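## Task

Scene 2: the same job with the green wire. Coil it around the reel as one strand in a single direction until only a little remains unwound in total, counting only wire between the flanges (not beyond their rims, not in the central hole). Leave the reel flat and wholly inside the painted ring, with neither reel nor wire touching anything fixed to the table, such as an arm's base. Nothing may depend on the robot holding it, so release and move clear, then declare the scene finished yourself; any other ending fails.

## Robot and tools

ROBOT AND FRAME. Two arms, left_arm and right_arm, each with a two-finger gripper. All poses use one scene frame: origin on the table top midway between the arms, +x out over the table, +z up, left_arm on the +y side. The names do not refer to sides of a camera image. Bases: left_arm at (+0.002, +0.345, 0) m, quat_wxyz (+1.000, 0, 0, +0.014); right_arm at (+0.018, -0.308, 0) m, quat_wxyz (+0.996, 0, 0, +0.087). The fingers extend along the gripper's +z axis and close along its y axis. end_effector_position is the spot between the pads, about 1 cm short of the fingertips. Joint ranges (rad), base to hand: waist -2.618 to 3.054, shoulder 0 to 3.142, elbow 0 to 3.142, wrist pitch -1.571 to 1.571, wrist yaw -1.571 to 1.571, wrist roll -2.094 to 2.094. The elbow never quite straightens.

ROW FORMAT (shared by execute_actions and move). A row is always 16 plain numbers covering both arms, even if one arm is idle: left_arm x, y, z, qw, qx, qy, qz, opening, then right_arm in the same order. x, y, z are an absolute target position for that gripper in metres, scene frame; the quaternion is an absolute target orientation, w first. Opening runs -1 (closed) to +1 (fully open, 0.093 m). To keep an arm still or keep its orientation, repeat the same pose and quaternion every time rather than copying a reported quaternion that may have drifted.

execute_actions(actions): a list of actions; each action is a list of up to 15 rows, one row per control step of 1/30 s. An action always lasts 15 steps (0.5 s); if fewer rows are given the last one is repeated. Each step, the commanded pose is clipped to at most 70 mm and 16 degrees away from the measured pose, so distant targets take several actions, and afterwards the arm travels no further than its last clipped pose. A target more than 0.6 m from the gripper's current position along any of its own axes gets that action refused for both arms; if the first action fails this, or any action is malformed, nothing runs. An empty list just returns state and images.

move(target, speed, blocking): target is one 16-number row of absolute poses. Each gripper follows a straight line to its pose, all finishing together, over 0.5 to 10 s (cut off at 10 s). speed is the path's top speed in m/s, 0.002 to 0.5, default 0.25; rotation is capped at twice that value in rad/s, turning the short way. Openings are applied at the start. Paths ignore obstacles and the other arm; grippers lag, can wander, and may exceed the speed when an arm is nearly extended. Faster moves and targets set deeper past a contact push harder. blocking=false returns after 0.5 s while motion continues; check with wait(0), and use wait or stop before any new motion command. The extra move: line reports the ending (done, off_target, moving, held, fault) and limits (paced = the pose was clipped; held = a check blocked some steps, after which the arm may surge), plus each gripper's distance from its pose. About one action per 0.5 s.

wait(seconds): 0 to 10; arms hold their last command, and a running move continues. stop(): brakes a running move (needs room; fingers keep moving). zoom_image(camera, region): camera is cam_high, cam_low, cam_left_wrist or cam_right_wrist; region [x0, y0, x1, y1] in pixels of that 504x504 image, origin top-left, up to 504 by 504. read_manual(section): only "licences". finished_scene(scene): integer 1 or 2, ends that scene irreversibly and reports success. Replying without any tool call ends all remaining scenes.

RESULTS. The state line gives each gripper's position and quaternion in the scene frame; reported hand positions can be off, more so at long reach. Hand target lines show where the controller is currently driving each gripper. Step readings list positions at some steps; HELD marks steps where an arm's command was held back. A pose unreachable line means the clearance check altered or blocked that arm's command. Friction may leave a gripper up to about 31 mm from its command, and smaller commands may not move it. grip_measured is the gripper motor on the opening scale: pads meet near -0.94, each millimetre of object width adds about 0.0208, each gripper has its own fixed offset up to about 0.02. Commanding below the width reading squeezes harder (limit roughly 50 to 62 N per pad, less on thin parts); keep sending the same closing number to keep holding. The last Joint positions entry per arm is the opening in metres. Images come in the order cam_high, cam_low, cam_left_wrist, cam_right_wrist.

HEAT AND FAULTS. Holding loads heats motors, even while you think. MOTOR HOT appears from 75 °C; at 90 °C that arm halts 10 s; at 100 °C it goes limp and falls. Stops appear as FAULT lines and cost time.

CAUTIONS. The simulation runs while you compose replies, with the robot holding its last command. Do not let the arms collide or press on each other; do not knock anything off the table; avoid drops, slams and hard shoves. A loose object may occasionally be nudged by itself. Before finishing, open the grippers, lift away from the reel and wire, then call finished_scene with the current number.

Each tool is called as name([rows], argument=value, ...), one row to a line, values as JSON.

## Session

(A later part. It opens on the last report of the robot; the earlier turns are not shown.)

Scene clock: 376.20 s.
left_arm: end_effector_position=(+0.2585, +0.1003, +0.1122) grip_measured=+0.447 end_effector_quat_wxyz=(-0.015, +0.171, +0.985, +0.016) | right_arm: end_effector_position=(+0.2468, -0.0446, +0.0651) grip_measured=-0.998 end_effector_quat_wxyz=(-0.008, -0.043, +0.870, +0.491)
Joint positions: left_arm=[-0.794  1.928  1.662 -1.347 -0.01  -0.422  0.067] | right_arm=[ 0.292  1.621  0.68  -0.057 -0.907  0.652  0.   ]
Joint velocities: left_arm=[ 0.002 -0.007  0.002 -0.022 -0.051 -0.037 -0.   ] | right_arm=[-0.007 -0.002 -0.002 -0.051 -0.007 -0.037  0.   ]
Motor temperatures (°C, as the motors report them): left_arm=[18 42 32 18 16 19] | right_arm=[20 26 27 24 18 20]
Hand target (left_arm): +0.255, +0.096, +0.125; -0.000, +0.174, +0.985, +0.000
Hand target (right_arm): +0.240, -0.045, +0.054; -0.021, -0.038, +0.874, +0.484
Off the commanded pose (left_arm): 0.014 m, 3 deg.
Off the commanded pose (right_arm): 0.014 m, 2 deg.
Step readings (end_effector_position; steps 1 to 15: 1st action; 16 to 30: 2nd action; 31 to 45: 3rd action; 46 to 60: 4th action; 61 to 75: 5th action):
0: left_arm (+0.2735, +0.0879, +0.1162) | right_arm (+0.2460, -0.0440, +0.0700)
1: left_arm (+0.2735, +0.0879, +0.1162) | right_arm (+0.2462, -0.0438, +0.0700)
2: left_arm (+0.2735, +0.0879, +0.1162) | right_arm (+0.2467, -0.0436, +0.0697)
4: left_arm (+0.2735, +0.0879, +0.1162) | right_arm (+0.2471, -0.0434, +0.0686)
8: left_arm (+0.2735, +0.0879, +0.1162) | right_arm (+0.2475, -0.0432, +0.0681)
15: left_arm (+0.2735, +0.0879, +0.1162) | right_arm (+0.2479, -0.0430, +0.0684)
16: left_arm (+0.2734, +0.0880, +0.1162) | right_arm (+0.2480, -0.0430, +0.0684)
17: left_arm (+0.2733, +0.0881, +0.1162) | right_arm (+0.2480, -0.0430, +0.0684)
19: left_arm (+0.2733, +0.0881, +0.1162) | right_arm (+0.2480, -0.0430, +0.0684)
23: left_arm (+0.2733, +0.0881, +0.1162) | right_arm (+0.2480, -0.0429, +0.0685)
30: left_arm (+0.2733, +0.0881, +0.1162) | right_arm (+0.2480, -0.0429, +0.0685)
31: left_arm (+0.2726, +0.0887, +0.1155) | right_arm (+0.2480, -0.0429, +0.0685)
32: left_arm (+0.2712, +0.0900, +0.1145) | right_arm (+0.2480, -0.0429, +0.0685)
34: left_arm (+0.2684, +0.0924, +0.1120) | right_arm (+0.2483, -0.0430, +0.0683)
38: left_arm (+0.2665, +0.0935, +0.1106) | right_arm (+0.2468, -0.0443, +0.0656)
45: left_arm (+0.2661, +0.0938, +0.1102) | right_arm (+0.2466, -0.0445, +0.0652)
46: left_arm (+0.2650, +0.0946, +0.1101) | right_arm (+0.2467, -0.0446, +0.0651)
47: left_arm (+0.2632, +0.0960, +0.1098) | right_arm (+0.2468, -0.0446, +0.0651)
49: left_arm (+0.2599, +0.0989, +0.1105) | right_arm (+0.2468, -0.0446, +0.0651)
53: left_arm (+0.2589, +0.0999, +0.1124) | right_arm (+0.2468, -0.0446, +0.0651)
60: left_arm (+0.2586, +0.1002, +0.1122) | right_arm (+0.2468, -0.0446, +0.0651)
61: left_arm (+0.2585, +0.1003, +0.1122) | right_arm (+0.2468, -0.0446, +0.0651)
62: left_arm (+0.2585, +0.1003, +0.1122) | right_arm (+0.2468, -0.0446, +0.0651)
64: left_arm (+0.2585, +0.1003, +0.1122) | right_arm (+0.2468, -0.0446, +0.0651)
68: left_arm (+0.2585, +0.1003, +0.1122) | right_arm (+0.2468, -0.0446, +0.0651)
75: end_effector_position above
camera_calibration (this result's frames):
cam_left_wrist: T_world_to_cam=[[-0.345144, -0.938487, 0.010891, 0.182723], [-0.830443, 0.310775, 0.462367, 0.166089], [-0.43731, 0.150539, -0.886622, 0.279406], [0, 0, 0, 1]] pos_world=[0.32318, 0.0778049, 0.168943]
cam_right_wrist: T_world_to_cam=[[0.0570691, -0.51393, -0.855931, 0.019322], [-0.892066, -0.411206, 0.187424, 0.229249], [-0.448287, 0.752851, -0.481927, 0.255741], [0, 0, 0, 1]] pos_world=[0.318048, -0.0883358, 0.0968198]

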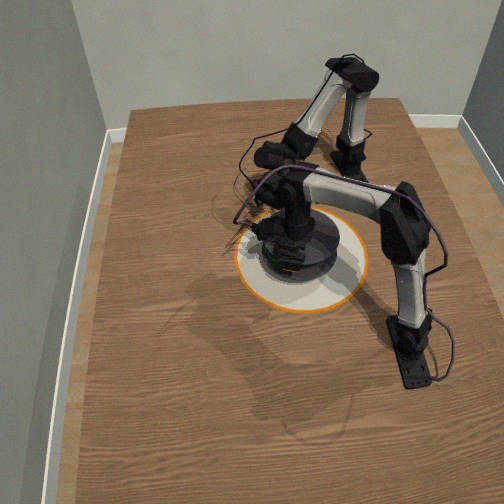

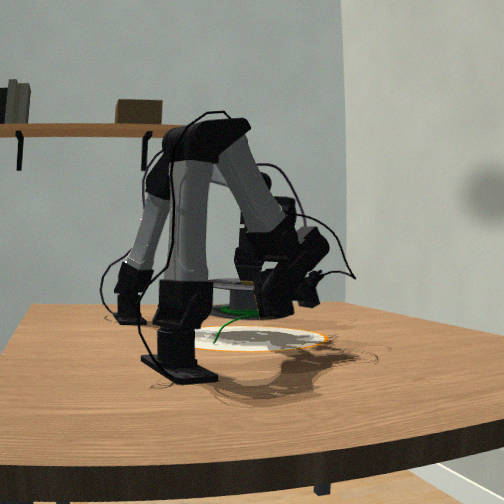

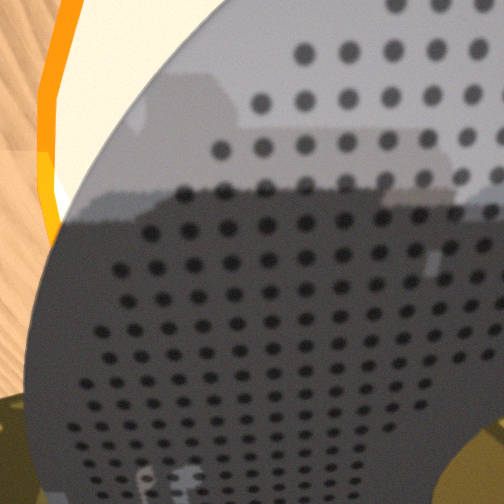

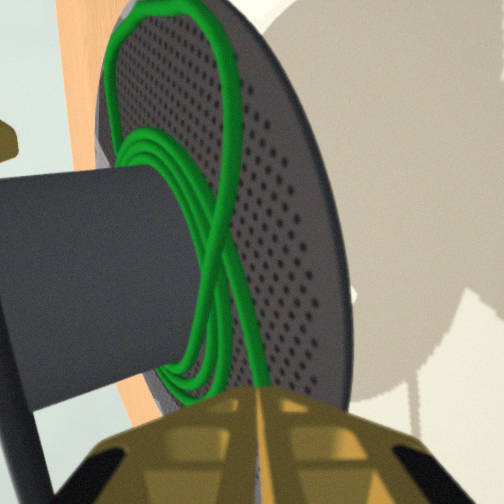

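execute_actions([
  [[0.2443,0.0986,0.126,0,0.1045,0.9945,0,0.4, 0.240,-0.045,0.052,-0.0211,-0.0381,0.8738,0.4843,-1]],
  [[0.2355,0.0998,0.126,0,0.0349,0.9994,0,0.4, 0.240,-0.045,0.052,-0.0211,-0.0381,0.8738,0.4843,-1]],
  [[0.2355,0.0998,0.126,0,0.0349,0.9994,0,0.4, 0.240,-0.045,0.052,-0.0211,-0.0381,0.8738,0.4843,-1]],
])

Scene clock: 378.30 s.
left_arm: end_effector_position=(+0.2380, +0.1042, +0.1140) grip_measured=+0.447 end_effector_quat_wxyz=(-0.013, +0.033, +0.999, +0.021) | right_arm: end_effector_position=(+0.2474, -0.0443, +0.0655) grip_measured=-0.998 end_effector_quat_wxyz=(-0.006, -0.044, +0.870, +0.492)
Joint positions: left_arm=[-0.828  1.864  1.584 -1.339 -0.011 -0.734  0.067] | right_arm=[ 0.292  1.621  0.68  -0.053 -0.907  0.652  0.   ]
Joint velocities: left_arm=[ 0.002 -0.012  0.002 -0.007  0.007  0.007  0.001] | right_arm=[-0.007  0.002 -0.007  0.007  0.007  0.066  0.   ]
Motor temperatures (°C, as the motors report them): left_arm=[18 42 32 18 16 19] | right_arm=[20 26 27 25 18 20]
Hand target (left_arm): +0.235, +0.100, +0.126; -0.000, +0.035, +0.999, +0.000
Hand target (right_arm): +0.239, -0.046, +0.053; -0.021, -0.038, +0.874, +0.484
Off the commanded pose (left_arm): 0.013 m, 3 deg.
Off the commanded pose (right_arm): 0.015 m, 2 deg.
Step readings (end_effector_position; steps 1 to 15: 1st action; 16 to 30: 2nd action; 31 to 45: 3rd action):
0: left_arm (+0.2585, +0.1003, +0.1122) | right_arm (+0.2468, -0.0446, +0.0651)
1: left_arm (+0.2574, +0.1006, +0.1119) | right_arm (+0.2469, -0.0445, +0.0652)
2: left_arm (+0.2552, +0.1017, +0.1114) | right_arm (+0.2470, -0.0445, +0.0652)
4: left_arm (+0.2503, +0.1032, +0.1117) | right_arm (+0.2471, -0.0444, +0.0653)
8: left_arm (+0.2472, +0.1024, +0.1136) | right_arm (+0.2473, -0.0443, +0.0655)
15: left_arm (+0.2471, +0.1023, +0.1140) | right_arm (+0.2474, -0.0443, +0.0655)
16: left_arm (+0.2462, +0.1027, +0.1136) | right_arm (+0.2474, -0.0443, +0.0655)
17: left_arm (+0.2444, +0.1034, +0.1132) | right_arm (+0.2474, -0.0443, +0.0655)
19: left_arm (+0.2407, +0.1048, +0.1129) | right_arm (+0.2474, -0.0443, +0.0655)
23: left_arm (+0.2381, +0.1043, +0.1137) | right_arm (+0.2474, -0.0443, +0.0655)
30: left_arm (+0.2380, +0.1042, +0.1140) | right_arm (+0.2474, -0.0443, +0.0655)
31: left_arm (+0.2380, +0.1042, +0.1140) | right_arm (+0.2474, -0.0443, +0.0655)
32: left_arm (+0.2380, +0.1042, +0.1140) | right_arm (+0.2474, -0.0443, +0.0655)
34: left_arm (+0.2380, +0.1042, +0.1140) | right_arm (+0.2474, -0.0443, +0.0655)
38: left_arm (+0.2380, +0.1042, +0.1140) | right_arm (+0.2474, -0.0443, +0.0655)
45: end_effector_position above
camera_calibration (this result's frames):
cam_left_wrist: T_world_to_cam=[[-0.075403, -0.99715, -0.00267044, 0.122728], [-0.887148, 0.0658616, 0.45676, 0.186626], [-0.455282, 0.0368102, -0.889586, 0.287972], [0, 0, 0, 1]] pos_world=[0.305928, 0.0994861, 0.17126]
cam_right_wrist: T_world_to_cam=[[0.0602792, -0.512316, -0.856679, 0.0191081], [-0.892761, -0.411556, 0.183303, 0.230214], [-0.44648, 0.75376, -0.482184, 0.255585], [0, 0, 0, 1]] pos_world=[0.318488, -0.0881145, 0.0974096]

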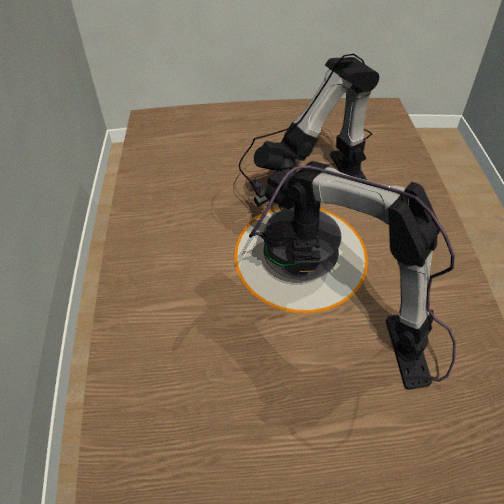

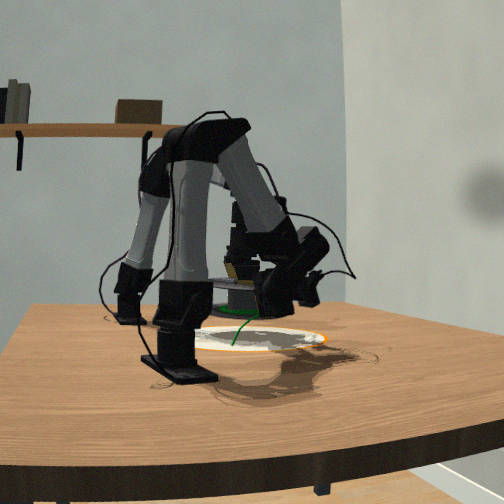

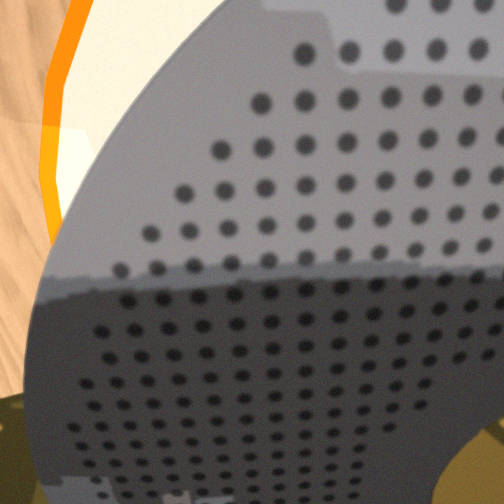

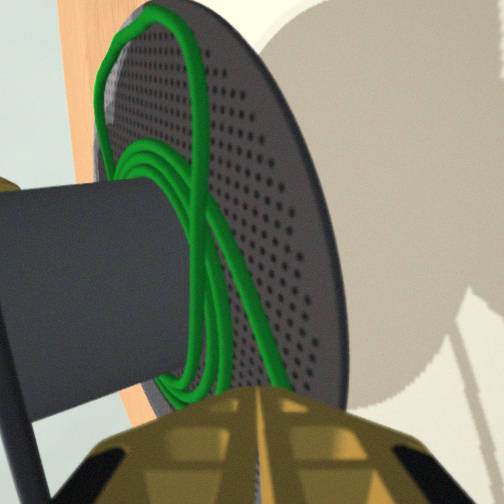

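execute_actions([
  [[0.2355,0.0998,0.126,0,0.0349,0.9994,0,0.4, 0.241,-0.056,0.066,-0.0211,-0.0381,0.8738,0.4843,-1]],
  [[0.2443,0.0986,0.126,0,0.1045,0.9945,0,0.4, 0.241,-0.070,0.075,-0.0211,-0.0381,0.8738,0.4843,-1]],
  [[0.2549,0.0961,0.126,0,0.1736,0.9848,0,0.4, 0.241,-0.085,0.084,-0.0211,-0.0381,0.8738,0.4843,-1]],
  [[0.263,0.0925,0.126,0,0.2419,0.9703,0,0.4, 0.241,-0.095,0.088,-0.0211,-0.0381,0.8738,0.4843,-0.6]],
  [[0.2706,0.0878,0.126,0,0.3090,0.9511,0,0.4, 0.241,-0.095,0.080,-0.0211,-0.0381,0.8738,0.4843,-0.2]],
  [[0.2775,0.082,0.126,0,0.3746,0.9272,0,0.4, 0.241,-0.095,0.072,-0.0211,-0.0381,0.8738,0.4843,-0.2]],
  [[0.2775,0.082,0.126,0,0.3746,0.9272,0,0.4, 0.241,-0.095,0.072,-0.0211,-0.0381,0.8738,0.4843,-0.2]],
])

Scene clock: 385.83 s.
left_arm: end_effector_position=(+0.2745, +0.0833, +0.1201) grip_measured=+0.447 end_effector_quat_wxyz=(-0.001, +0.376, +0.926, +0.008) | right_arm: end_effector_position=(+0.2428, -0.0929, +0.0800) grip_measured=-0.203 end_effector_quat_wxyz=(-0.012, -0.045, +0.875, +0.482)
Joint positions: left_arm=[-0.799  1.99   1.78  -1.37  -0.014  0.     0.067] | right_arm=[ 0.128  1.533  0.717 -0.414 -0.968  0.379  0.035]
Joint velocities: left_arm=[ 0.012 -0.007 -0.007 -0.066 -0.066 -0.037  0.001] | right_arm=[-0.002 -0.012 -0.002 -0.022  0.037 -0.037 -0.001]
Motor temperatures (°C, as the motors report them): left_arm=[18 43 32 18 16 19] | right_arm=[20 26 26 24 18 20]
Hand target (left_arm): +0.277, +0.082, +0.126; +0.000, +0.375, +0.927, -0.000
Hand target (right_arm): +0.241, -0.095, +0.072; -0.021, -0.038, +0.874, +0.484
Off the commanded pose (left_arm): 0.007 m, 1 deg.
Off the commanded pose (right_arm): 0.008 m, 1 deg.
Step readings (end_effector_position; steps 1 to 15: 1st action; 16 to 30: 2nd action; 31 to 45: 3rd action; 46 to 60: 4th action; 61 to 75: 5th action; 76 to 90: 6th action; 91 to 105: 7th action):
0: left_arm (+0.2380, +0.1042, +0.1140) | right_arm (+0.2474, -0.0443, +0.0655)
1: left_arm (+0.2380, +0.1042, +0.1140) | right_arm (+0.2468, -0.0452, +0.0653)
2: left_arm (+0.2380, +0.1042, +0.1140) | right_arm (+0.2462, -0.0470, +0.0650)
4: left_arm (+0.2380, +0.1042, +0.1140) | right_arm (+0.2458, -0.0503, +0.0644)
8: left_arm (+0.2380, +0.1042, +0.1140) | right_arm (+0.2436, -0.0528, +0.0626)
15: left_arm (+0.2380, +0.1042, +0.1140) | right_arm (+0.2414, -0.0537, +0.0614)
16: left_arm (+0.2381, +0.1043, +0.1140) | right_arm (+0.2411, -0.0554, +0.0622)
17: left_arm (+0.2381, +0.1043, +0.1140) | right_arm (+0.2413, -0.0588, +0.0639)
19: left_arm (+0.2381, +0.1043, +0.1140) | right_arm (+0.2440, -0.0649, +0.0675)
23: left_arm (+0.2381, +0.1043, +0.1140) | right_arm (+0.2419, -0.0685, +0.0681)
30: left_arm (+0.2381, +0.1043, +0.1140) | right_arm (+0.2379, -0.0697, +0.0667)
31: left_arm (+0.2390, +0.1039, +0.1149) | right_arm (+0.2376, -0.0715, +0.0677)
32: left_arm (+0.2408, +0.1032, +0.1161) | right_arm (+0.2381, -0.0751, +0.0690)
34: left_arm (+0.2454, +0.1013, +0.1189) | right_arm (+0.2414, -0.0813, +0.0727)
38: left_arm (+0.2492, +0.1006, +0.1219) | right_arm (+0.2421, -0.0835, +0.0760)
45: left_arm (+0.2492, +0.1006, +0.1219) | right_arm (+0.2378, -0.0846, +0.0751)
46: left_arm (+0.2501, +0.1002, +0.1222) | right_arm (+0.2375, -0.0857, +0.0753)
47: left_arm (+0.2517, +0.0991, +0.1224) | right_arm (+0.2380, -0.0881, +0.0757)
49: left_arm (+0.2553, +0.0968, +0.1218) | right_arm (+0.2399, -0.0925, +0.0768)
53: left_arm (+0.2575, +0.0964, +0.1196) | right_arm (+0.2396, -0.0941, +0.0783)
60: left_arm (+0.2579, +0.0960, +0.1197) | right_arm (+0.2370, -0.0947, +0.0779)
61: left_arm (+0.2587, +0.0954, +0.1203) | right_arm (+0.2370, -0.0947, +0.0779)
62: left_arm (+0.2603, +0.0942, +0.1209) | right_arm (+0.2370, -0.0947, +0.0779)
64: left_arm (+0.2638, +0.0914, +0.1212) | right_arm (+0.2371, -0.0947, +0.0780)
68: left_arm (+0.2660, +0.0904, +0.1203) | right_arm (+0.2371, -0.0947, +0.0780)
75: left_arm (+0.2664, +0.0902, +0.1202) | right_arm (+0.2371, -0.0947, +0.0780)
76: left_arm (+0.2671, +0.0896, +0.1207) | right_arm (+0.2377, -0.0945, +0.0782)
77: left_arm (+0.2685, +0.0882, +0.1213) | right_arm (+0.2385, -0.0942, +0.0785)
79: left_arm (+0.2720, +0.0851, +0.1214) | right_arm (+0.2401, -0.0937, +0.0790)
83: left_arm (+0.2739, +0.0836, +0.1200) | right_arm (+0.2418, -0.0932, +0.0796)
90: left_arm (+0.2745, +0.0833, +0.1201) | right_arm (+0.2427, -0.0929, +0.0800)
91: left_arm (+0.2745, +0.0833, +0.1201) | right_arm (+0.2427, -0.0929, +0.0800)
92: left_arm (+0.2745, +0.0833, +0.1201) | right_arm (+0.2427, -0.0929, +0.0800)
94: left_arm (+0.2745, +0.0833, +0.1201) | right_arm (+0.2428, -0.0929, +0.0800)
98: left_arm (+0.2745, +0.0833, +0.1201) | right_arm (+0.2428, -0.0929, +0.0800)
105: end_effector_position above
camera_calibration (this result's frames):
cam_left_wrist: T_world_to_cam=[[-0.703417, -0.71039, 0.0234699, 0.249968], [-0.631167, 0.639474, 0.438978, 0.101686], [-0.326854, 0.293971, -0.898191, 0.25513], [0, 0, 0, 1]] pos_world=[0.323403, 0.0375492, 0.178651]
cam_right_wrist: T_world_to_cam=[[0.0568211, -0.530911, -0.84552, 0.00508624], [-0.888204, -0.413621, 0.200027, 0.200775], [-0.455921, 0.739629, -0.49506, 0.299137], [0, 0, 0, 1]] pos_world=[0.314423, -0.135505, 0.112231]

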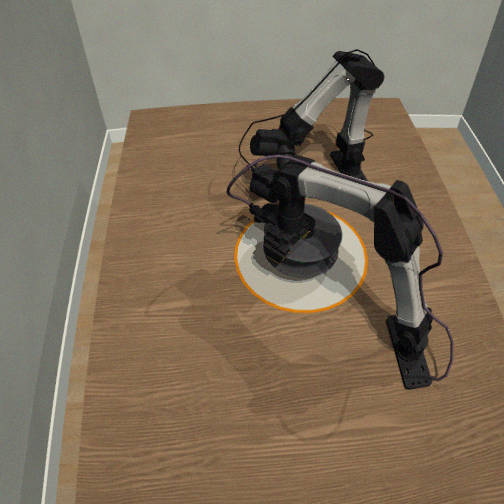

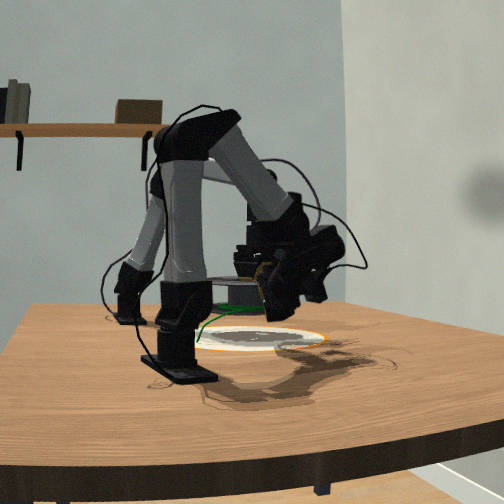

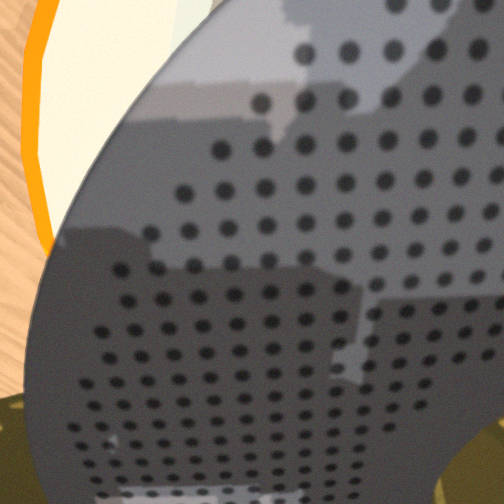

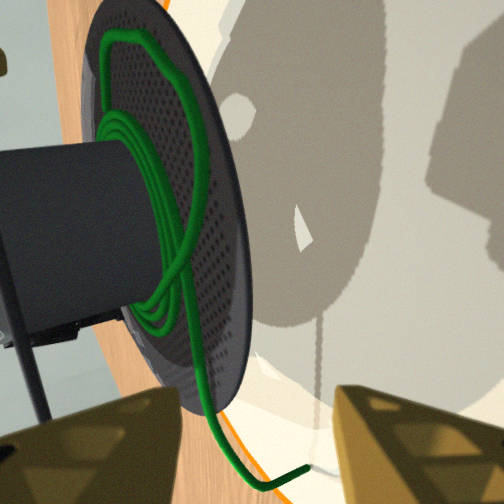

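execute_actions([
  [[0.2775,0.082,0.126,0,0.3746,0.9272,0,0.4, 0.242,-0.085,0.065,-0.0211,-0.0381,0.8738,0.4843,-0.2]],
  [[0.2775,0.082,0.126,0,0.3746,0.9272,0,0.4, 0.242,-0.075,0.059,-0.0211,-0.0381,0.8738,0.4843,-0.2]],
  [[0.2775,0.082,0.126,0,0.3746,0.9272,0,0.4, 0.242,-0.066,0.053,-0.0211,-0.0381,0.8738,0.4843,-0.2]],
  [[0.2775,0.082,0.126,0,0.3746,0.9272,0,0.4, 0.242,-0.066,0.053,-0.0211,-0.0381,0.8738,0.4843,-0.2]],
])

Scene clock: 389.17 s.
left_arm: end_effector_position=(+0.2745, +0.0833, +0.1201) grip_measured=+0.447 end_effector_quat_wxyz=(-0.001, +0.377, +0.926, +0.008) | right_arm: end_effector_position=(+0.2477, -0.0653, +0.0650) grip_measured=-0.203 end_effector_quat_wxyz=(-0.010, -0.044, +0.869, +0.493)
Joint positions: left_arm=[-0.799  1.99   1.78  -1.37  -0.014  0.001  0.067] | right_arm=[ 0.216  1.609  0.681 -0.161 -0.952  0.54   0.035]
Joint velocities: left_arm=[ 0.007 -0.002  0.002 -0.022 -0.066 -0.007  0.001] | right_arm=[ 0.002 -0.017 -0.037 -0.066  0.022 -0.007  0.001]
Motor temperatures (°C, as the motors report them): left_arm=[18 43 32 18 16 19] | right_arm=[20 26 26 24 18 20]
Hand target (left_arm): +0.277, +0.082, +0.126; +0.000, +0.375, +0.927, -0.000
Hand target (right_arm): +0.242, -0.066, +0.054; -0.021, -0.038, +0.874, +0.484
Off the commanded pose (left_arm): 0.007 m, 1 deg.
Off the commanded pose (right_arm): 0.013 m, 2 deg.
Step readings (end_effector_position; steps 1 to 15: 1st action; 16 to 30: 2nd action; 31 to 45: 3rd action; 46 to 60: 4th action):
0: left_arm (+0.2745, +0.0833, +0.1201) | right_arm (+0.2428, -0.0929, +0.0800)
1: left_arm (+0.2745, +0.0833, +0.1201) | right_arm (+0.2435, -0.0921, +0.0794)
2: left_arm (+0.2745, +0.0833, +0.1201) | right_arm (+0.2444, -0.0906, +0.0785)
4: left_arm (+0.2745, +0.0833, +0.1201) | right_arm (+0.2448, -0.0882, +0.0757)
8: left_arm (+0.2745, +0.0833, +0.1201) | right_arm (+0.2456, -0.0869, +0.0736)
15: left_arm (+0.2745, +0.0833, +0.1201) | right_arm (+0.2481, -0.0861, +0.0747)
16: left_arm (+0.2745, +0.0833, +0.1201) | right_arm (+0.2483, -0.0848, +0.0743)
17: left_arm (+0.2745, +0.0833, +0.1201) | right_arm (+0.2475, -0.0822, +0.0735)
19: left_arm (+0.2745, +0.0833, +0.1201) | right_arm (+0.2448, -0.0778, +0.0714)
23: left_arm (+0.2745, +0.0833, +0.1201) | right_arm (+0.2444, -0.0758, +0.0694)
30: left_arm (+0.2745, +0.0833, +0.1201) | right_arm (+0.2470, -0.0749, +0.0706)
31: left_arm (+0.2745, +0.0833, +0.1201) | right_arm (+0.2473, -0.0738, +0.0700)
32: left_arm (+0.2745, +0.0833, +0.1201) | right_arm (+0.2468, -0.0716, +0.0689)
34: left_arm (+0.2745, +0.0833, +0.1201) | right_arm (+0.2446, -0.0679, +0.0661)
38: left_arm (+0.2745, +0.0833, +0.1201) | right_arm (+0.2444, -0.0664, +0.0637)
45: left_arm (+0.2745, +0.0833, +0.1201) | right_arm (+0.2470, -0.0656, +0.0646)
46: left_arm (+0.2745, +0.0833, +0.1201) | right_arm (+0.2471, -0.0655, +0.0647)
47: left_arm (+0.2745, +0.0833, +0.1201) | right_arm (+0.2473, -0.0655, +0.0648)
49: left_arm (+0.2745, +0.0833, +0.1201) | right_arm (+0.2474, -0.0654, +0.0648)
53: left_arm (+0.2745, +0.0833, +0.1201) | right_arm (+0.2476, -0.0653, +0.0650)
60: end_effector_position above
camera_calibration (this result's frames):
cam_left_wrist: T_world_to_cam=[[-0.703687, -0.710122, 0.0234733, 0.25002], [-0.63092, 0.639714, 0.438982, 0.101597], [-0.326747, 0.294097, -0.898189, 0.25509], [0, 0, 0, 1]] pos_world=[0.323386, 0.0375304, 0.17865]
cam_right_wrist: T_world_to_cam=[[0.0567379, -0.509952, -0.85833, 0.00904156], [-0.88934, -0.416508, 0.188669, 0.220461], [-0.453713, 0.752642, -0.477152, 0.272713], [0, 0, 0, 1]] pos_world=[0.319286, -0.108821, 0.0962922]

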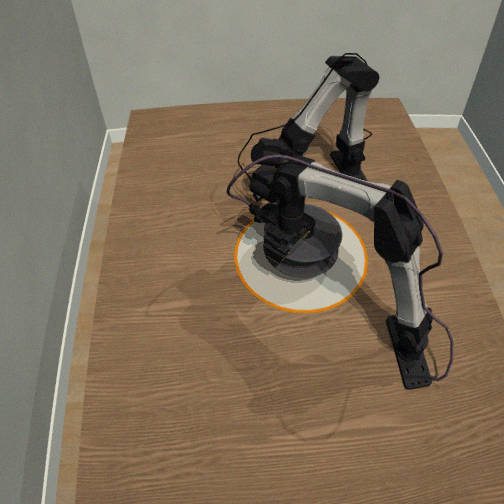

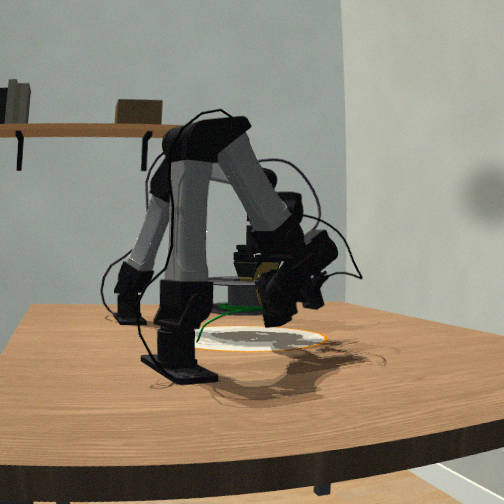

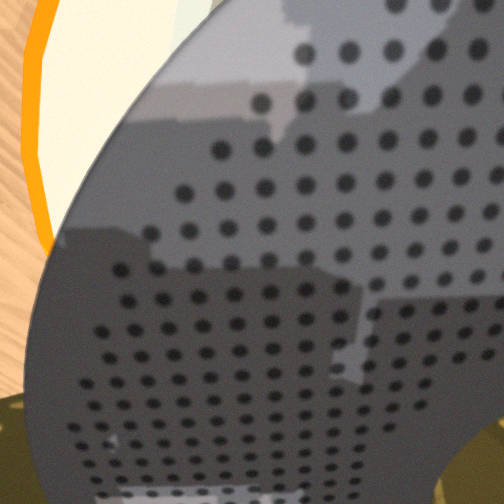

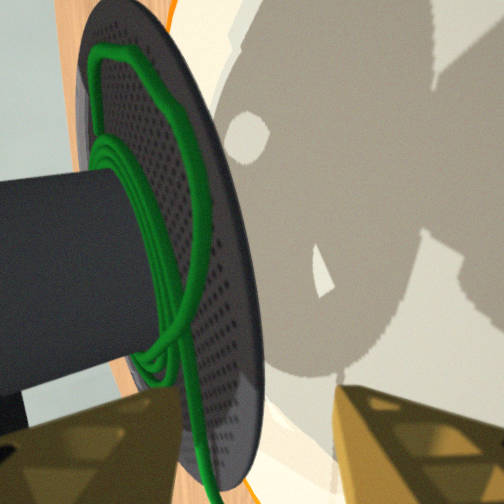

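execute_actions([
  [[0.2775,0.082,0.126,0,0.3746,0.9272,0,0.4, 0.241,-0.064,0.047,-0.0211,-0.0381,0.8738,0.4843,-0.2]],
  [[0.2775,0.082,0.126,0,0.3746,0.9272,0,0.4, 0.241,-0.060,0.043,-0.0211,-0.0381,0.8738,0.4843,-0.2]],
  [[0.2775,0.082,0.126,0,0.3746,0.9272,0,0.4, 0.241,-0.060,0.043,-0.0211,-0.0381,0.8738,0.4843,-0.2]],
])

Scene clock: 392.57 s.
left_arm: end_effector_position=(+0.2745, +0.0833, +0.1201) grip_measured=+0.447 end_effector_quat_wxyz=(-0.001, +0.377, +0.926, +0.008) | right_arm: end_effector_position=(+0.2487, -0.0587, +0.0566) grip_measured=-0.203 end_effector_quat_wxyz=(-0.008, -0.045, +0.868, +0.494)
Joint positions: left_arm=[-0.799  1.99   1.78  -1.37  -0.014  0.001  0.067] | right_arm=[ 0.238  1.643  0.665 -0.079 -0.943  0.575  0.035]
Joint velocities: left_arm=[-0.007 -0.007 -0.022  0.066  0.007  0.051  0.001] | right_arm=[ 0.007 -0.007 -0.007 -0.022 -0.007  0.022  0.   ]
Motor temperatures (°C, as the motors report them): left_arm=[18 43 32 18 16 19] | right_arm=[20 26 26 24 18 20]
Hand target (left_arm): +0.277, +0.082, +0.126; +0.000, +0.375, +0.927, -0.000
Hand target (right_arm): +0.240, -0.061, +0.044; -0.021, -0.038, +0.874, +0.484
Off the commanded pose (left_arm): 0.007 m, 1 deg.
Off the commanded pose (right_arm): 0.016 m, 2 deg.
Step readings (end_effector_position; steps 1 to 15: 1st action; 16 to 30: 2nd action; 31 to 45: 3rd action):
0: left_arm (+0.2745, +0.0833, +0.1201) | right_arm (+0.2477, -0.0653, +0.0650)
1: left_arm (+0.2745, +0.0833, +0.1201) | right_arm (+0.2478, -0.0650, +0.0646)
2: left_arm (+0.2745, +0.0833, +0.1201) | right_arm (+0.2477, -0.0646, +0.0637)
4: left_arm (+0.2745, +0.0833, +0.1201) | right_arm (+0.2463, -0.0643, +0.0609)
8: left_arm (+0.2745, +0.0833, +0.1201) | right_arm (+0.2453, -0.0642, +0.0581)
15: left_arm (+0.2745, +0.0833, +0.1201) | right_arm (+0.2466, -0.0637, +0.0588)
16: left_arm (+0.2745, +0.0833, +0.1201) | right_arm (+0.2469, -0.0632, +0.0585)
17: left_arm (+0.2745, +0.0833, +0.1201) | right_arm (+0.2470, -0.0620, +0.0579)
19: left_arm (+0.2745, +0.0833, +0.1201) | right_arm (+0.2465, -0.0602, +0.0566)
23: left_arm (+0.2745, +0.0833, +0.1201) | right_arm (+0.2472, -0.0592, +0.0558)
30: left_arm (+0.2745, +0.0833, +0.1201) | right_arm (+0.2483, -0.0588, +0.0564)
31: left_arm (+0.2745, +0.0833, +0.1201) | right_arm (+0.2484, -0.0588, +0.0564)
32: left_arm (+0.2745, +0.0833, +0.1201) | right_arm (+0.2484, -0.0588, +0.0564)
34: left_arm (+0.2745, +0.0833, +0.1201) | right_arm (+0.2485, -0.0587, +0.0565)
38: left_arm (+0.2745, +0.0833, +0.1201) | right_arm (+0.2486, -0.0587, +0.0565)
45: end_effector_position above
camera_calibration (this result's frames):
cam_left_wrist: T_world_to_cam=[[-0.703687, -0.710122, 0.0234733, 0.25002], [-0.63092, 0.639714, 0.438982, 0.101597], [-0.326747, 0.294097, -0.898189, 0.25509], [0, 0, 0, 1]] pos_world=[0.323386, 0.0375304, 0.17865]
cam_right_wrist: T_world_to_cam=[[0.0596637, -0.507689, -0.859472, 0.00456843], [-0.890394, -0.416301, 0.184098, 0.226144], [-0.451264, 0.754284, -0.476882, 0.263605], [0, 0, 0, 1]] pos_world=[0.32004, -0.10237, 0.0880023]

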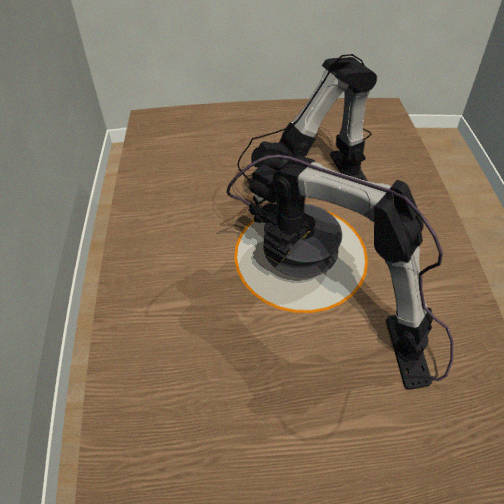

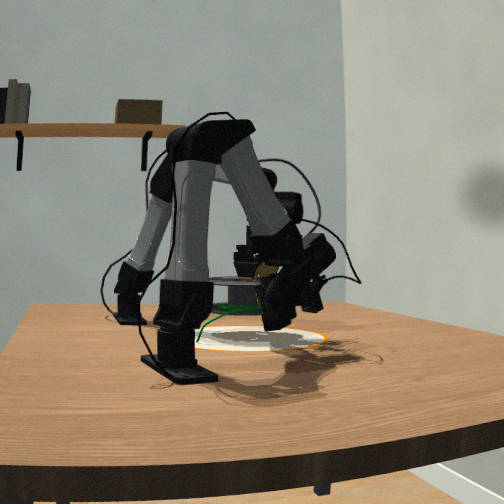

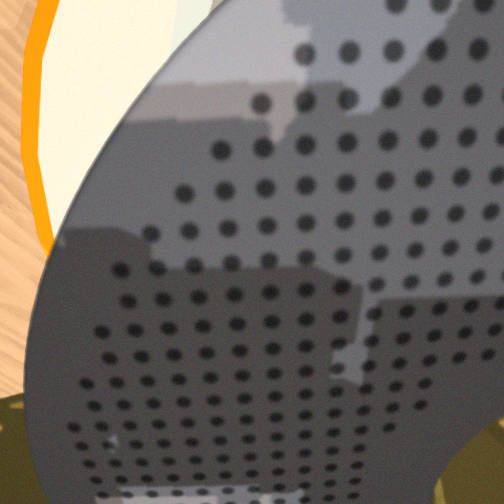

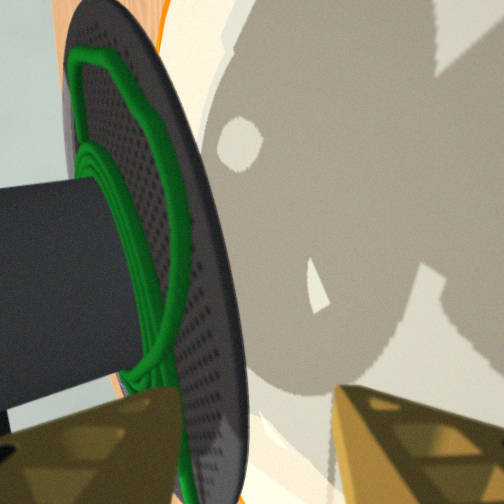

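execute_actions([
  [[0.2775,0.082,0.126,0,0.3746,0.9272,0,0.4, 0.241,-0.072,0.046,-0.0211,-0.0381,0.8738,0.4843,-0.2]],
  [[0.2775,0.082,0.126,0,0.3746,0.9272,0,0.4, 0.241,-0.072,0.040,-0.0211,-0.0381,0.8738,0.4843,-0.2]],
  [[0.2775,0.082,0.126,0,0.3746,0.9272,0,0.4, 0.241,-0.072,0.040,-0.0211,-0.0381,0.8738,0.4843,-0.2]],
])

Scene clock: 395.10 s.
left_arm: end_effector_position=(+0.2745, +0.0833, +0.1201) grip_measured=+0.447 end_effector_quat_wxyz=(-0.001, +0.377, +0.926, +0.008) | right_arm: end_effector_position=(+0.2453, -0.0674, +0.0503) grip_measured=-0.203 end_effector_quat_wxyz=(-0.010, -0.047, +0.872, +0.487)
Joint positions: left_arm=[-0.799  1.99   1.78  -1.37  -0.014  0.001  0.067] | right_arm=[ 0.216  1.643  0.653 -0.115 -0.943  0.523  0.035]
Joint velocities: left_arm=[ 0.002  0.017 -0.017 -0.037 -0.051 -0.007  0.001] | right_arm=[ 0.002 -0.017  0.012 -0.022 -0.022 -0.051  0.001]
Motor temperatures (°C, as the motors report them): left_arm=[18 43 33 18 16 19] | right_arm=[20 26 26 24 18 20]
Hand target (left_arm): +0.277, +0.082, +0.126; +0.000, +0.375, +0.927, -0.000
Hand target (right_arm): +0.241, -0.072, +0.041; -0.021, -0.038, +0.874, +0.485
Off the commanded pose (left_arm): 0.007 m, 1 deg.
Off the commanded pose (right_arm): 0.012 m, 2 deg.
Step readings (end_effector_position; steps 1 to 15: 1st action; 16 to 30: 2nd action; 31 to 45: 3rd action):
0: left_arm (+0.2745, +0.0833, +0.1201) | right_arm (+0.2487, -0.0587, +0.0566)
1: left_arm (+0.2745, +0.0833, +0.1201) | right_arm (+0.2487, -0.0594, +0.0563)
2: left_arm (+0.2745, +0.0833, +0.1201) | right_arm (+0.2492, -0.0608, +0.0559)
4: left_arm (+0.2745, +0.0833, +0.1201) | right_arm (+0.2504, -0.0638, +0.0551)
8: left_arm (+0.2745, +0.0833, +0.1201) | right_arm (+0.2499, -0.0655, +0.0542)
15: left_arm (+0.2745, +0.0833, +0.1201) | right_arm (+0.2488, -0.0660, +0.0536)
16: left_arm (+0.2745, +0.0833, +0.1201) | right_arm (+0.2485, -0.0661, +0.0532)
17: left_arm (+0.2745, +0.0833, +0.1201) | right_arm (+0.2479, -0.0663, +0.0527)
19: left_arm (+0.2745, +0.0833, +0.1201) | right_arm (+0.2462, -0.0671, +0.0511)
23: left_arm (+0.2745, +0.0833, +0.1201) | right_arm (+0.2453, -0.0674, +0.0503)
30: left_arm (+0.2745, +0.0833, +0.1201) | right_arm (+0.2453, -0.0674, +0.0503)
31: left_arm (+0.2745, +0.0833, +0.1201) | right_arm (+0.2453, -0.0674, +0.0503)
32: left_arm (+0.2745, +0.0833, +0.1201) | right_arm (+0.2453, -0.0674, +0.0503)
34: left_arm (+0.2745, +0.0833, +0.1201) | right_arm (+0.2453, -0.0674, +0.0503)
38: left_arm (+0.2745, +0.0833, +0.1201) | right_arm (+0.2453, -0.0674, +0.0503)
45: end_effector_position above
camera_calibration (this result's frames):
cam_left_wrist: T_world_to_cam=[[-0.703687, -0.710122, 0.0234733, 0.25002], [-0.63092, 0.639714, 0.438982, 0.101597], [-0.326747, 0.294097, -0.898189, 0.25509], [0, 0, 0, 1]] pos_world=[0.323386, 0.0375304, 0.17865]
cam_right_wrist: T_world_to_cam=[[0.0610329, -0.520647, -0.851588, -0.00663741], [-0.888281, -0.417448, 0.191558, 0.219642], [-0.455228, 0.744758, -0.487959, 0.266587], [0, 0, 0, 1]] pos_world=[0.316867, -0.110309, 0.0823568]

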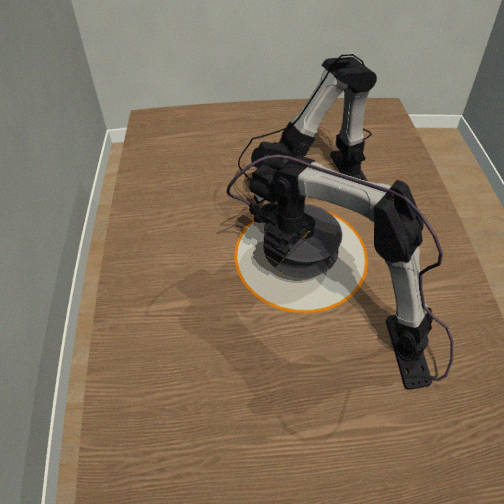

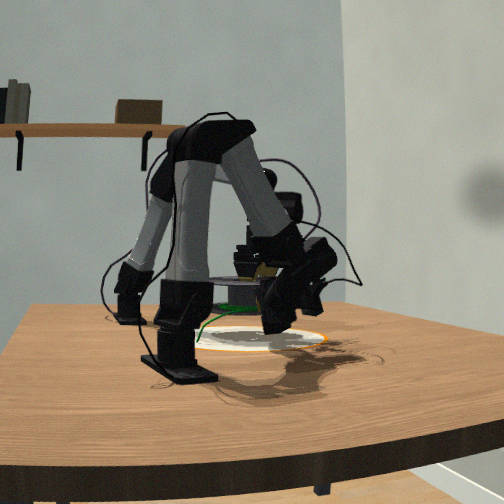

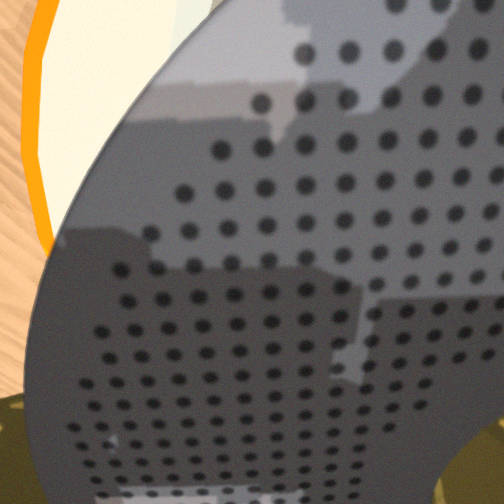

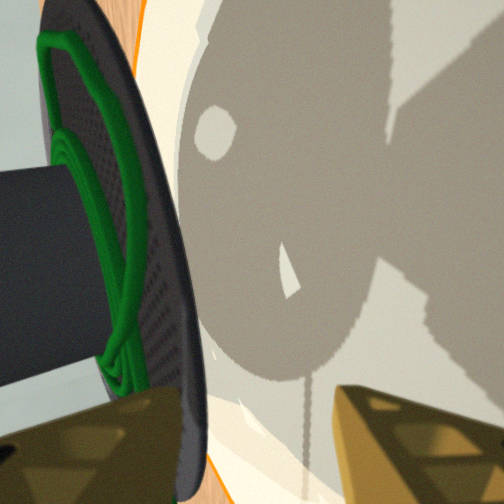

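execute_actions([
  [[0.2666,0.0858,0.130,0,0.3090,0.9511,0,0.4, 0.241,-0.072,0.038,-0.0211,-0.0381,0.8738,0.4843,-0.2]],
  [[0.259,0.0905,0.132,0,0.2419,0.9703,0,0.4, 0.241,-0.072,0.038,-0.0211,-0.0381,0.8738,0.4843,-0.2]],
  [[0.2509,0.0941,0.133,0,0.1736,0.9848,0,0.4, 0.241,-0.072,0.038,-0.0211,-0.0381,0.8738,0.4843,-0.2]],
  [[0.2509,0.0941,0.133,0,0.1736,0.9848,0,0.4, 0.241,-0.072,0.038,-0.0211,-0.0381,0.8738,0.4843,-0.2]],
])

Scene clock: 398.80 s.
left_arm: end_effector_position=(+0.2558, +0.0975, +0.1204) grip_measured=+0.447 end_effector_quat_wxyz=(-0.012, +0.172, +0.985, +0.017) | right_arm: end_effector_position=(+0.2459, -0.0672, +0.0507) grip_measured=-0.203 end_effector_quat_wxyz=(-0.008, -0.048, +0.872, +0.488)
Joint positions: left_arm=[-0.807  1.923  1.688 -1.375 -0.014 -0.434  0.067] | right_arm=[ 0.216  1.643  0.653 -0.111 -0.943  0.523  0.035]
Joint velocities: left_arm=[-0.027 -0.022 -0.002 -0.022  0.007  0.066  0.001] | right_arm=[-0.007  0.002 -0.012 -0.066 -0.022 -0.095  0.   ]
Motor temperatures (°C, as the motors report them): left_arm=[18 43 32 18 16 19] | right_arm=[20 26 26 24 18 20]
Hand target (left_arm): +0.251, +0.094, +0.133; -0.000, +0.174, +0.985, +0.000
Hand target (right_arm): +0.240, -0.072, +0.039; -0.021, -0.038, +0.874, +0.485
Off the commanded pose (left_arm): 0.014 m, 2 deg.
Off the commanded pose (right_arm): 0.014 m, 2 deg.
Step readings (end_effector_position; steps 1 to 15: 1st action; 16 to 30: 2nd action; 31 to 45: 3rd action; 46 to 60: 4th action):
0: left_arm (+0.2745, +0.0833, +0.1201) | right_arm (+0.2453, -0.0674, +0.0503)
1: left_arm (+0.2743, +0.0834, +0.1201) | right_arm (+0.2454, -0.0674, +0.0504)
2: left_arm (+0.2742, +0.0835, +0.1201) | right_arm (+0.2454, -0.0674, +0.0504)
4: left_arm (+0.2742, +0.0835, +0.1201) | right_arm (+0.2456, -0.0673, +0.0505)
8: left_arm (+0.2732, +0.0845, +0.1188) | right_arm (+0.2457, -0.0672, +0.0506)
15: left_arm (+0.2723, +0.0854, +0.1174) | right_arm (+0.2459, -0.0672, +0.0507)
16: left_arm (+0.2714, +0.0862, +0.1171) | right_arm (+0.2459, -0.0672, +0.0507)
17: left_arm (+0.2698, +0.0878, +0.1168) | right_arm (+0.2459, -0.0672, +0.0507)
19: left_arm (+0.2663, +0.0912, +0.1169) | right_arm (+0.2459, -0.0672, +0.0507)
23: left_arm (+0.2647, +0.0927, +0.1185) | right_arm (+0.2459, -0.0672, +0.0507)
30: left_arm (+0.2647, +0.0927, +0.1190) | right_arm (+0.2459, -0.0672, +0.0507)
31: left_arm (+0.2639, +0.0933, +0.1188) | right_arm (+0.2459, -0.0672, +0.0507)
32: left_arm (+0.2620, +0.0946, +0.1183) | right_arm (+0.2459, -0.0672, +0.0507)
34: left_arm (+0.2580, +0.0973, +0.1184) | right_arm (+0.2459, -0.0672, +0.0507)
38: left_arm (+0.2559, +0.0976, +0.1200) | right_arm (+0.2459, -0.0672, +0.0507)
45: left_arm (+0.2558, +0.0975, +0.1204) | right_arm (+0.2459, -0.0672, +0.0507)
46: left_arm (+0.2558, +0.0975, +0.1204) | right_arm (+0.2459, -0.0672, +0.0507)
47: left_arm (+0.2558, +0.0975, +0.1204) | right_arm (+0.2459, -0.0672, +0.0507)
49: left_arm (+0.2558, +0.0975, +0.1204) | right_arm (+0.2459, -0.0672, +0.0507)
53: left_arm (+0.2558, +0.0975, +0.1204) | right_arm (+0.2459, -0.0672, +0.0507)
60: end_effector_position above
camera_calibration (this result's frames):
cam_left_wrist: T_world_to_cam=[[-0.346433, -0.938034, 0.00874087, 0.179575], [-0.832842, 0.311845, 0.457304, 0.161962], [-0.431693, 0.151146, -0.889267, 0.284782], [0, 0, 0, 1]] pos_world=[0.320038, 0.0748972, 0.177611]
cam_right_wrist: T_world_to_cam=[[0.0647195, -0.519256, -0.852165, -0.00705086], [-0.888993, -0.417932, 0.187145, 0.220581], [-0.453323, 0.745457, -0.488663, 0.266451], [0, 0, 0, 1]] pos_world=[0.31734, -0.110101, 0.0829155]

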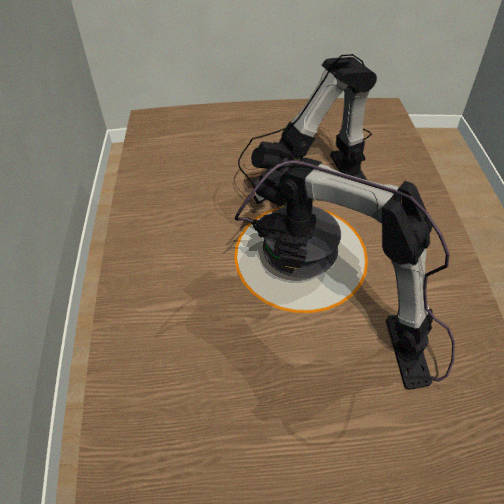

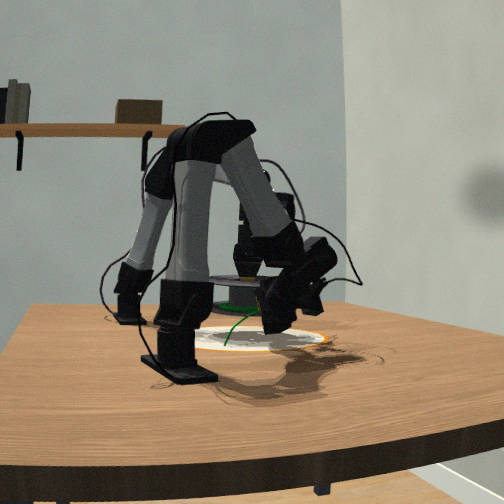

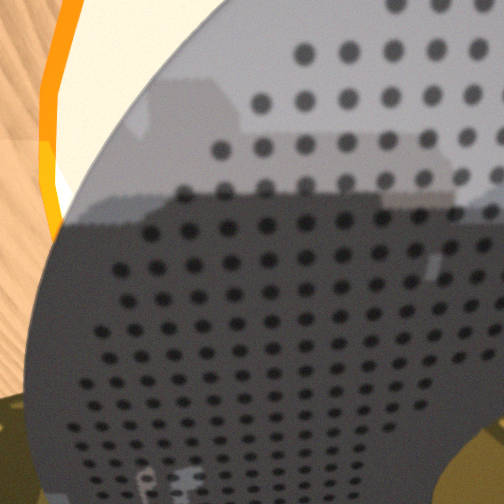

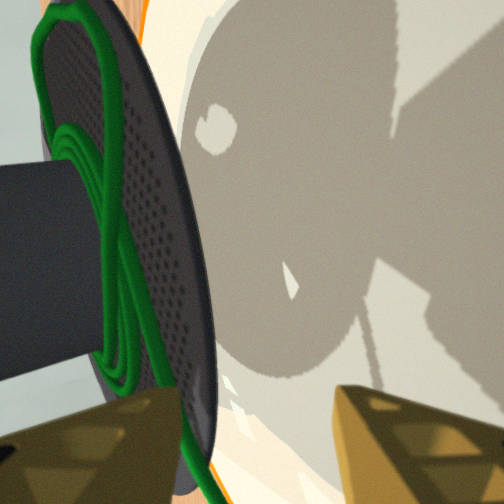

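execute_actions([
  [[0.2509,0.0941,0.133,0,0.1736,0.9848,0,0.4, 0.241,-0.072,0.060,-0.0211,-0.0381,0.8738,0.4843,-0.2]],
  [[0.261,0.088,0.130,0,0.2419,0.9703,0,0.4, 0.241,-0.072,0.060,-0.0211,-0.0381,0.8738,0.4843,-0.2]],
  [[0.2686,0.084,0.128,0,0.3090,0.9511,0,0.4, 0.241,-0.072,0.060,-0.0211,-0.0381,0.8738,0.4843,-0.2]],
  [[0.2755,0.079,0.127,0,0.3746,0.9272,0,0.4, 0.241,-0.072,0.060,-0.0211,-0.0381,0.8738,0.4843,-0.2]],
  [[0.2755,0.079,0.127,0,0.3746,0.9272,0,0.4, 0.241,-0.072,0.045,-0.0211,-0.0381,0.8738,0.4843,-0.2]],
  [[0.2755,0.079,0.127,0,0.3746,0.9272,0,0.4, 0.241,-0.072,0.035,-0.0211,-0.0381,0.8738,0.4843,-0.2]],
  [[0.2755,0.079,0.127,0,0.3746,0.9272,0,0.4, 0.241,-0.072,0.035,-0.0211,-0.0381,0.8738,0.4843,-0.2]],
])

Scene clock: 404.07 s.
left_arm: end_effector_position=(+0.2721, +0.0828, +0.1206) grip_measured=+0.447 end_effector_quat_wxyz=(-0.005, +0.375, +0.927, +0.012) | right_arm: end_effector_position=(+0.2465, -0.0664, +0.0476) grip_measured=-0.202 end_effector_quat_wxyz=(-0.010, -0.049, +0.871, +0.489)
Joint positions: left_arm=[-0.806  1.994  1.789 -1.384 -0.019 -0.009  0.067] | right_arm=[ 0.216  1.66   0.653 -0.095 -0.948  0.52   0.035]
Joint velocities: left_arm=[ 0.002 -0.007 -0.007 -0.037 -0.095  0.037  0.   ] | right_arm=[ 0.012 -0.012 -0.012  0.037 -0.081  0.037  0.001]
Motor temperatures (°C, as the motors report them): left_arm=[18 43 32 18 16 19] | right_arm=[20 26 26 24 18 20]
Hand target (left_arm): +0.275, +0.079, +0.127; +0.000, +0.375, +0.927, +0.000
Hand target (right_arm): +0.240, -0.072, +0.036; -0.021, -0.038, +0.874, +0.484
Off the commanded pose (left_arm): 0.008 m, 2 deg.
Off the commanded pose (right_arm): 0.015 m, 2 deg.
Step readings (end_effector_position; steps 1 to 15: 1st action; 16 to 30: 2nd action; 31 to 45: 3rd action; 46 to 60: 4th action; 61 to 75: 5th action; 76 to 90: 6th action; 91 to 105: 7th action):
0: left_arm (+0.2558, +0.0975, +0.1204) | right_arm (+0.2459, -0.0672, +0.0507)
1: left_arm (+0.2558, +0.0975, +0.1204) | right_arm (+0.2450, -0.0675, +0.0510)
2: left_arm (+0.2558, +0.0975, +0.1204) | right_arm (+0.2433, -0.0682, +0.0518)
4: left_arm (+0.2558, +0.0975, +0.1204) | right_arm (+0.2414, -0.0690, +0.0540)
8: left_arm (+0.2558, +0.0975, +0.1204) | right_arm (+0.2388, -0.0701, +0.0540)
15: left_arm (+0.2558, +0.0975, +0.1204) | right_arm (+0.2366, -0.0710, +0.0529)
16: left_arm (+0.2561, +0.0973, +0.1208) | right_arm (+0.2365, -0.0710, +0.0528)
17: left_arm (+0.2564, +0.0969, +0.1213) | right_arm (+0.2365, -0.0710, +0.0528)
19: left_arm (+0.2574, +0.0960, +0.1227) | right_arm (+0.2363, -0.0711, +0.0527)
23: left_arm (+0.2581, +0.0952, +0.1238) | right_arm (+0.2362, -0.0711, +0.0527)
30: left_arm (+0.2582, +0.0952, +0.1239) | right_arm (+0.2362, -0.0712, +0.0527)
31: left_arm (+0.2589, +0.0946, +0.1241) | right_arm (+0.2362, -0.0712, +0.0527)
32: left_arm (+0.2603, +0.0933, +0.1244) | right_arm (+0.2362, -0.0712, +0.0527)
34: left_arm (+0.2629, +0.0907, +0.1239) | right_arm (+0.2362, -0.0712, +0.0527)
38: left_arm (+0.2640, +0.0896, +0.1218) | right_arm (+0.2362, -0.0712, +0.0527)
45: left_arm (+0.2645, +0.0891, +0.1221) | right_arm (+0.2362, -0.0712, +0.0527)
46: left_arm (+0.2652, +0.0884, +0.1224) | right_arm (+0.2362, -0.0712, +0.0527)
47: left_arm (+0.2667, +0.0869, +0.1227) | right_arm (+0.2362, -0.0712, +0.0527)
49: left_arm (+0.2696, +0.0840, +0.1227) | right_arm (+0.2362, -0.0712, +0.0527)
53: left_arm (+0.2710, +0.0827, +0.1209) | right_arm (+0.2362, -0.0712, +0.0527)
60: left_arm (+0.2715, +0.0822, +0.1210) | right_arm (+0.2362, -0.0712, +0.0527)
61: left_arm (+0.2715, +0.0822, +0.1210) | right_arm (+0.2368, -0.0709, +0.0526)
62: left_arm (+0.2715, +0.0822, +0.1210) | right_arm (+0.2377, -0.0705, +0.0522)
64: left_arm (+0.2715, +0.0822, +0.1210) | right_arm (+0.2389, -0.0700, +0.0513)
68: left_arm (+0.2715, +0.0822, +0.1210) | right_arm (+0.2404, -0.0694, +0.0514)
75: left_arm (+0.2715, +0.0822, +0.1210) | right_arm (+0.2416, -0.0689, +0.0520)
76: left_arm (+0.2715, +0.0822, +0.1210) | right_arm (+0.2422, -0.0687, +0.0514)
77: left_arm (+0.2715, +0.0822, +0.1210) | right_arm (+0.2433, -0.0682, +0.0501)
79: left_arm (+0.2715, +0.0823, +0.1210) | right_arm (+0.2438, -0.0678, +0.0471)
83: left_arm (+0.2721, +0.0828, +0.1206) | right_arm (+0.2450, -0.0670, +0.0469)
90: left_arm (+0.2721, +0.0828, +0.1206) | right_arm (+0.2462, -0.0665, +0.0474)
91: left_arm (+0.2721, +0.0828, +0.1206) | right_arm (+0.2463, -0.0665, +0.0475)
92: left_arm (+0.2721, +0.0828, +0.1206) | right_arm (+0.2464, -0.0664, +0.0475)
94: left_arm (+0.2721, +0.0828, +0.1206) | right_arm (+0.2464, -0.0664, +0.0476)
98: left_arm (+0.2721, +0.0828, +0.1206) | right_arm (+0.2465, -0.0664, +0.0476)
105: end_effector_position above
camera_calibration (this result's frames):
cam_left_wrist: T_world_to_cam=[[-0.702023, -0.711905, 0.0188112, 0.248299], [-0.630583, 0.633671, 0.448136, 0.0994443], [-0.330951, 0.30274, -0.893767, 0.254793], [0, 0, 0, 1]] pos_world=[0.321343, 0.036614, 0.178491]
cam_right_wrist: T_world_to_cam=[[0.0659797, -0.515968, -0.854063, -0.00927835], [-0.887224, -0.422003, 0.186405, 0.221426], [-0.456596, 0.745447, -0.485623, 0.265327], [0, 0, 0, 1]] pos_world=[0.318214, -0.109132, 0.0796496]

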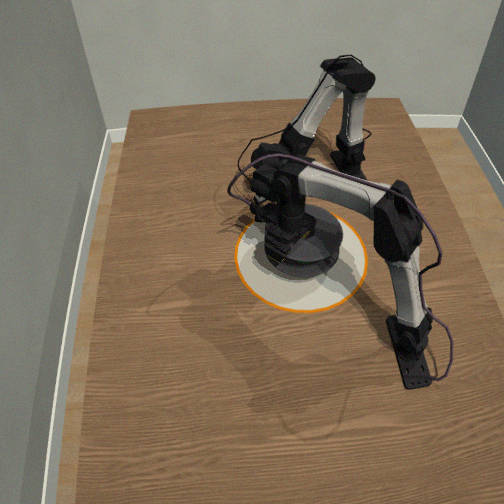

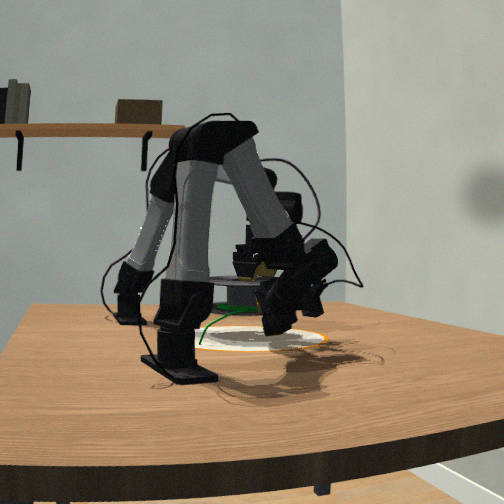

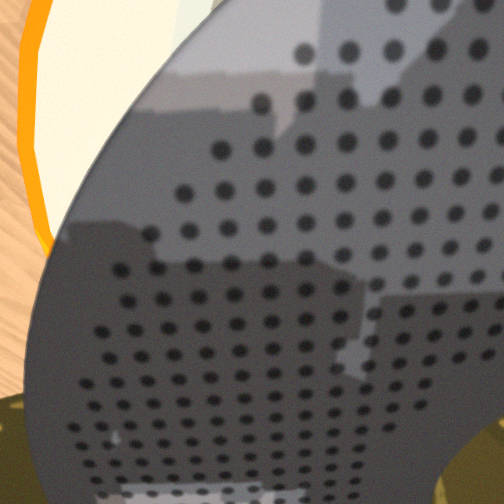

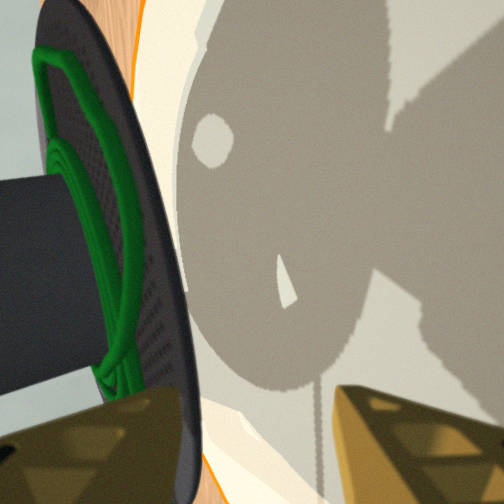

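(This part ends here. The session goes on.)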